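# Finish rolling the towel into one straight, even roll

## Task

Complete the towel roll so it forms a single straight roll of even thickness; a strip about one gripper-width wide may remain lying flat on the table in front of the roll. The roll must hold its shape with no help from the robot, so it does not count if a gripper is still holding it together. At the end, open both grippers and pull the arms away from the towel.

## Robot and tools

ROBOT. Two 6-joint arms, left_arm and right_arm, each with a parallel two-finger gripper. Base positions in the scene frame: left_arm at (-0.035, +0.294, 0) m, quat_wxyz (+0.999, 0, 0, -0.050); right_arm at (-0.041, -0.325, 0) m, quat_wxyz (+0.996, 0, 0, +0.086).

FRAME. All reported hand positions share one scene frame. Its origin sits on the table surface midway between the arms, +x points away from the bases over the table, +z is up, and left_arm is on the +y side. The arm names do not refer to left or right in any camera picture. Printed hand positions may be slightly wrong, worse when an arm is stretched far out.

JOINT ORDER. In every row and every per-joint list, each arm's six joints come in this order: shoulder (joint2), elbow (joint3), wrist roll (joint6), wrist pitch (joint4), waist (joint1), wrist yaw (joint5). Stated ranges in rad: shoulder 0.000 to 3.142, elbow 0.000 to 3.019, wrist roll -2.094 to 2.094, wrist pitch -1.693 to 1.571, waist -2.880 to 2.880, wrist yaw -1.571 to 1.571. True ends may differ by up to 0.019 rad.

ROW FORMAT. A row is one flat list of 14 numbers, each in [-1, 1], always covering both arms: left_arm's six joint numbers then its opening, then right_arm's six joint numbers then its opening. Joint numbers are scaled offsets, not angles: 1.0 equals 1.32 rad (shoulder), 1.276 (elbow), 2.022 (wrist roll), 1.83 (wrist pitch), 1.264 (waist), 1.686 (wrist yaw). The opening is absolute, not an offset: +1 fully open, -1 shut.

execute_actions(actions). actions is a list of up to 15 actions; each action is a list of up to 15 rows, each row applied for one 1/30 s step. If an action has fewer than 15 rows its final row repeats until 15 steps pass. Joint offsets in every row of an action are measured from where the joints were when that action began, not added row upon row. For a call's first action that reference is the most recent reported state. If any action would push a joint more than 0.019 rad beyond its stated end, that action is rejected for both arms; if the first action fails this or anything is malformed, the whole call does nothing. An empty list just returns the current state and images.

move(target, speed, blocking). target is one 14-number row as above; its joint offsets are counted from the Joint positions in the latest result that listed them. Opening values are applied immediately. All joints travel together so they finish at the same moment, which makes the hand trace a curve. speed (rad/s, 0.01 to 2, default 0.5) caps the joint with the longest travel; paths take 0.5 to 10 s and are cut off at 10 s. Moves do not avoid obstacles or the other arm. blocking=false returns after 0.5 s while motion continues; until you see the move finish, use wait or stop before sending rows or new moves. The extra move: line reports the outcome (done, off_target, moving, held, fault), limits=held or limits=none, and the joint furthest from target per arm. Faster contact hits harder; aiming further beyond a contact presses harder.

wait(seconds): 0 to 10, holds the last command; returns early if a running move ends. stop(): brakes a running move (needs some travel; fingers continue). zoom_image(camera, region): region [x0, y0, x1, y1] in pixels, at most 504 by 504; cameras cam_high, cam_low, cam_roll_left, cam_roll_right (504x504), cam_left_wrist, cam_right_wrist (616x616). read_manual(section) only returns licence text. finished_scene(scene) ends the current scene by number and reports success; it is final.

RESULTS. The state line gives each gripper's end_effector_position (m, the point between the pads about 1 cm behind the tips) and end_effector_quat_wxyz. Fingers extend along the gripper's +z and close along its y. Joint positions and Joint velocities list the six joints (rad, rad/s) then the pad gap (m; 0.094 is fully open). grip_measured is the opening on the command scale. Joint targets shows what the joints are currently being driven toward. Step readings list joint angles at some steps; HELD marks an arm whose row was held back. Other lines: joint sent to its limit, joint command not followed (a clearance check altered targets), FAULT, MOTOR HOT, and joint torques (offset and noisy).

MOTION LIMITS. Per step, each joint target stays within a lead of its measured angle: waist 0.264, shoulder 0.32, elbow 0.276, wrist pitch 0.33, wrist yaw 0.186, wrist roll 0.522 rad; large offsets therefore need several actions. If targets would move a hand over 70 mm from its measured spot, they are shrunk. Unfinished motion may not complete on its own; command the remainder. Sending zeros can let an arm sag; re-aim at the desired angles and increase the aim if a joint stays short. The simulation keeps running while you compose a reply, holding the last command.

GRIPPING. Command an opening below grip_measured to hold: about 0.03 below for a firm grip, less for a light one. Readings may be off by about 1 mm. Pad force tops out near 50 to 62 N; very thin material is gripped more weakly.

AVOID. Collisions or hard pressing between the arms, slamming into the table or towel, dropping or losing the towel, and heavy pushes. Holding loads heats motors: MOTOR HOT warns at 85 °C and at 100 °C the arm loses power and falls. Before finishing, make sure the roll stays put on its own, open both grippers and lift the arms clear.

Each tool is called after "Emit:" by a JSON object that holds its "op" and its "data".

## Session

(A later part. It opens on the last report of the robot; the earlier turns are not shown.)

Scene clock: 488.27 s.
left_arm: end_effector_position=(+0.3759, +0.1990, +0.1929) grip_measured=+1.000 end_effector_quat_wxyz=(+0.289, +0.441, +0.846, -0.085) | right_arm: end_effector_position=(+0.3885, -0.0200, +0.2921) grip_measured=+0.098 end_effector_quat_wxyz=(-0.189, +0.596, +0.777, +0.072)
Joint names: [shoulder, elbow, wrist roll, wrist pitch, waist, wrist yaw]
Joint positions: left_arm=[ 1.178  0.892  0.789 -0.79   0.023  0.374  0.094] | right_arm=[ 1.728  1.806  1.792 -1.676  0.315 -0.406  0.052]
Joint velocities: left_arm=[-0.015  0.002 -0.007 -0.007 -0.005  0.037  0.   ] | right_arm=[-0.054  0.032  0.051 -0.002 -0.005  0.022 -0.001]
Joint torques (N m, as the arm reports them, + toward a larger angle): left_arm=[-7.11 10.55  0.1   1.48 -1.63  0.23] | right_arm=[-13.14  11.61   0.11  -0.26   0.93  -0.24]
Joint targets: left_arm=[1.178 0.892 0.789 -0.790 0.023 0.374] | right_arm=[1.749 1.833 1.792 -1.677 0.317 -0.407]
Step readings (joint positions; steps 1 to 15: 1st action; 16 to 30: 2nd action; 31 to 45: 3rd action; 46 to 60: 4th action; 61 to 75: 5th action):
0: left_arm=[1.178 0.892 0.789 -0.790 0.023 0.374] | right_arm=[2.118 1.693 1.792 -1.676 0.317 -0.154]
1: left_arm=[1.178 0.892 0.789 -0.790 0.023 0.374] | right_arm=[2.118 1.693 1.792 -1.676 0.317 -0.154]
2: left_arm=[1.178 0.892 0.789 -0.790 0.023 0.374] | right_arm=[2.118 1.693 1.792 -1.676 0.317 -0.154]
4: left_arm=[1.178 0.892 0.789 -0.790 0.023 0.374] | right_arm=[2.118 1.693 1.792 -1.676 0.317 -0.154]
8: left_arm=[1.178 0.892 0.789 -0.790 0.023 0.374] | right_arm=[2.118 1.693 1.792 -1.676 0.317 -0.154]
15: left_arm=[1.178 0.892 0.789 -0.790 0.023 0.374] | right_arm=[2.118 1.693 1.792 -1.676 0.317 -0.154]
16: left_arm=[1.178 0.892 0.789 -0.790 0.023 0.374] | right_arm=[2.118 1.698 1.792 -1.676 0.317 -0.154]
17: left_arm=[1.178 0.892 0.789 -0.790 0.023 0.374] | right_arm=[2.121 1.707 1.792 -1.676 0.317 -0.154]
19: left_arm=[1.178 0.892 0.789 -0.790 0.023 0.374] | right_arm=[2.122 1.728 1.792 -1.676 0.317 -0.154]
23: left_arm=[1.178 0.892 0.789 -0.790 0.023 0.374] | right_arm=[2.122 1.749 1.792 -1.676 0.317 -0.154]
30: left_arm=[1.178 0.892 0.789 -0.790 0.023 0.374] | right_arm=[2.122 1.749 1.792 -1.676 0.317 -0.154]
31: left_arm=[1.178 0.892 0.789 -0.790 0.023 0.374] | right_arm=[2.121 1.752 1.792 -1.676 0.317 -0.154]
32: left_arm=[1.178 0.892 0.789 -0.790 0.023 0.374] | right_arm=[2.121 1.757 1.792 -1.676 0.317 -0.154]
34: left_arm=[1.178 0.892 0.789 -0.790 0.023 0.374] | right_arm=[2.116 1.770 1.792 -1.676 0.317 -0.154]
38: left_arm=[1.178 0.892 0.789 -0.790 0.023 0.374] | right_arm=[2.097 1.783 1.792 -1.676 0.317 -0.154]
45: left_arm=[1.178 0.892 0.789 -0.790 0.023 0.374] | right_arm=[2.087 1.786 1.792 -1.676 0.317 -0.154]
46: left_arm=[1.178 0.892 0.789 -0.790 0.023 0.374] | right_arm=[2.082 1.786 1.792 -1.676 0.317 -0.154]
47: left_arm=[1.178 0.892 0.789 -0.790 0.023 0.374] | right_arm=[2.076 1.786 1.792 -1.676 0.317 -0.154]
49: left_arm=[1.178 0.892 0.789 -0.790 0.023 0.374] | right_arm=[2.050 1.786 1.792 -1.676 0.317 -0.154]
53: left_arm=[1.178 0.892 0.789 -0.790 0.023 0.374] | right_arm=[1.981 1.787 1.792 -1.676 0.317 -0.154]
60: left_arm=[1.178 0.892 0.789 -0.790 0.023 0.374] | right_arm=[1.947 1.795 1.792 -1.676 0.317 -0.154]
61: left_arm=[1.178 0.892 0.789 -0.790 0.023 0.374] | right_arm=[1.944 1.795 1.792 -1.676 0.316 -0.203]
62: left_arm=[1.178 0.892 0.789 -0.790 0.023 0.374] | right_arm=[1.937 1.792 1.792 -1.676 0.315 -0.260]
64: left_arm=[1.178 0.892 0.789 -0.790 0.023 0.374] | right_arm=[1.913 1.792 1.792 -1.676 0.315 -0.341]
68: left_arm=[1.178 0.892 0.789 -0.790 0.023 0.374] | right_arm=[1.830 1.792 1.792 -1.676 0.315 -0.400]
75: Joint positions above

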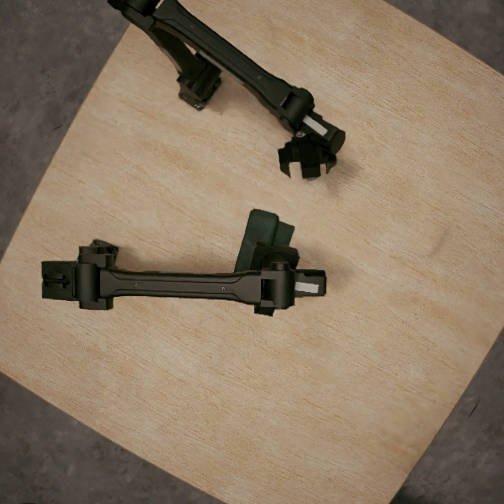

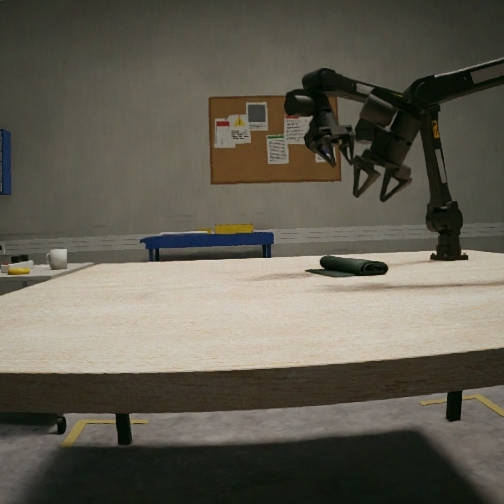

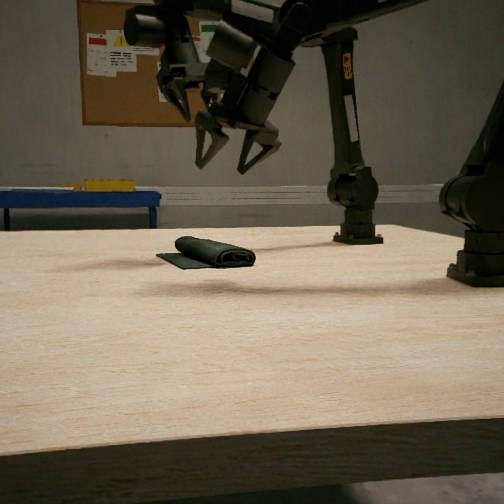

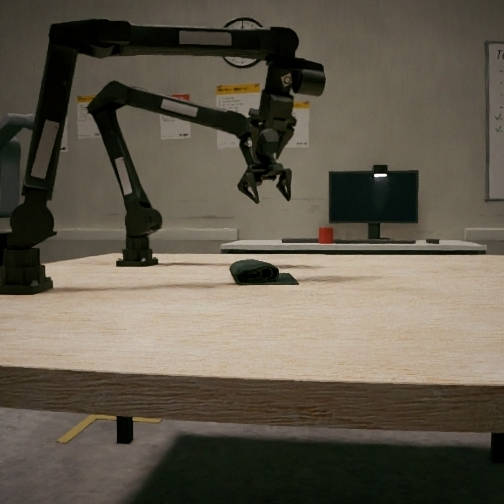

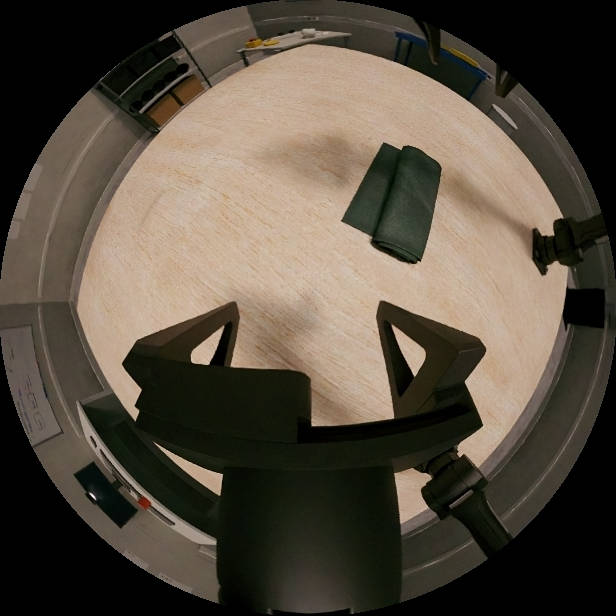

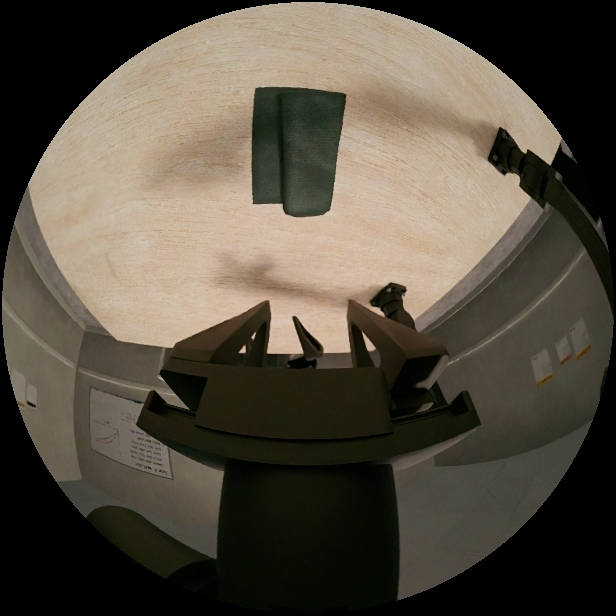

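Emit:
{"op": "move", "data": {"target": [0,0.02,0,0,0.2,0,1,-0.2,-0.2,0,0.1,-0.4,0.2,1], "speed": 0.8}}

Emit:
{"op": "finished_scene", "data": {"scene": 1}}

Scene clock: 492.97 s.
left_arm: end_effector_position=(+0.3866, +0.3048, +0.1929) grip_measured=+1.000 end_effector_quat_wxyz=(+0.297, +0.331, +0.894, -0.048) | right_arm: end_effector_position=(+0.4239, -0.3246, +0.3017) grip_measured=+1.000 end_effector_quat_wxyz=(+0.019, +0.784, +0.615, +0.076)
Joint names: [shoulder, elbow, wrist roll, wrist pitch, waist, wrist yaw]
Joint positions: left_arm=[ 1.178  0.892  0.789 -0.79   0.275  0.374  0.094] | right_arm=[ 1.466  1.545  1.792 -1.509 -0.197 -0.068  0.094]
Joint velocities: left_arm=[-0.034 -0.012 -0.022 -0.002  0.005 -0.022  0.   ] | right_arm=[-0.005 -0.007  0.007 -0.012 -0.015  0.022  0.   ]
Joint torques (N m, as the arm reports them, + toward a larger angle): left_arm=[-7.3  12.81  0.09  1.68 -1.36  0.25] | right_arm=[-11.91  10.27   0.06   0.75   1.4    0.08]
Joint targets: left_arm=[1.178 0.918 0.789 -0.790 0.276 0.374] | right_arm=[1.464 1.551 1.792 -1.493 -0.190 -0.068]
move: off_target (left_arm); limits=none; left_arm: farthest joint: the elbow, 0.025 radians from its target (0.025 radians at the start); right_arm: farthest joint: the wrist pitch, 0.016 radians from its target (0.183 radians at the start)

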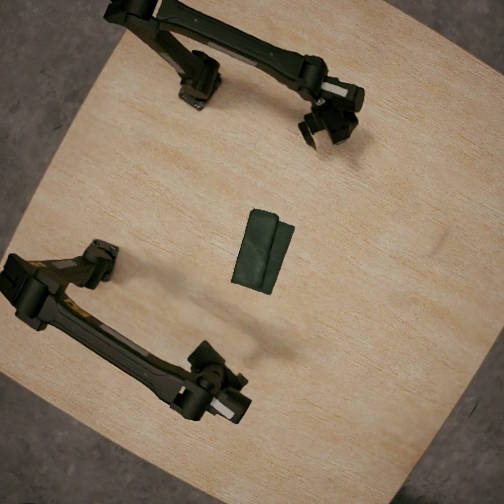

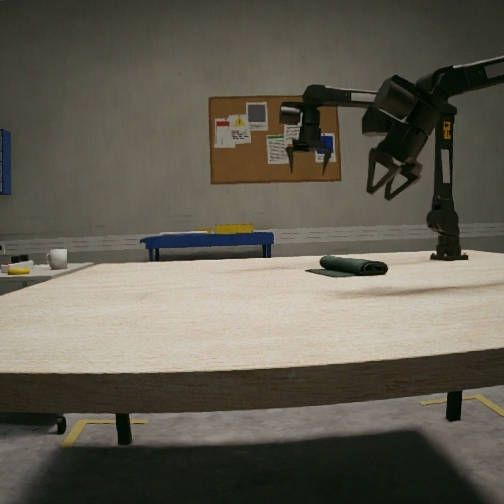

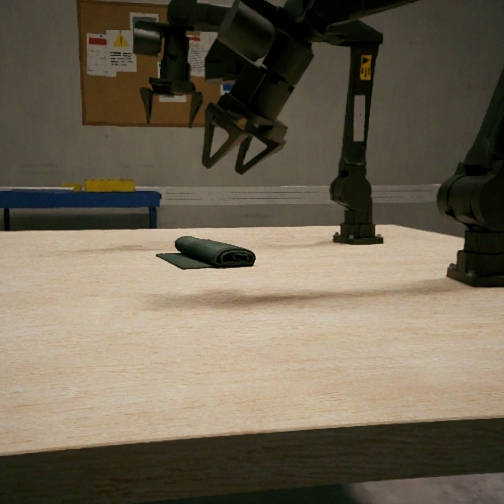

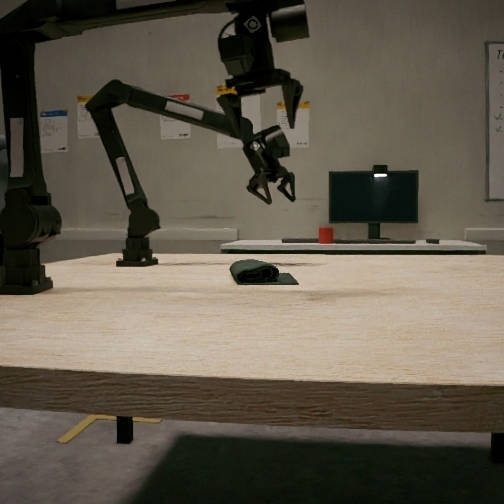

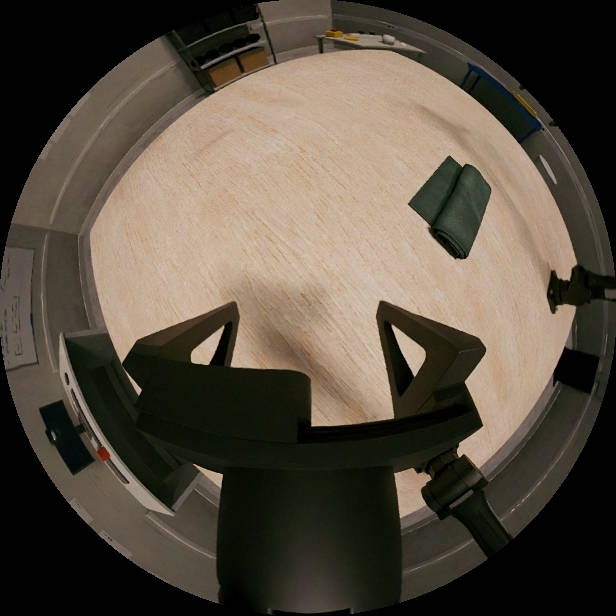

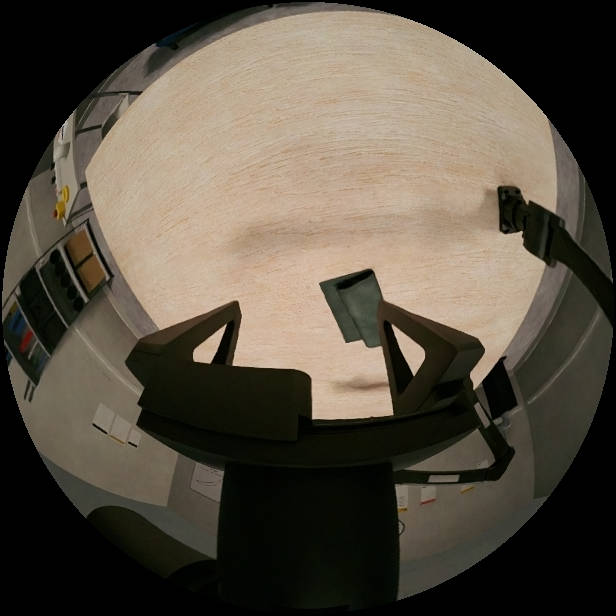

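The scene is finished: the task was done.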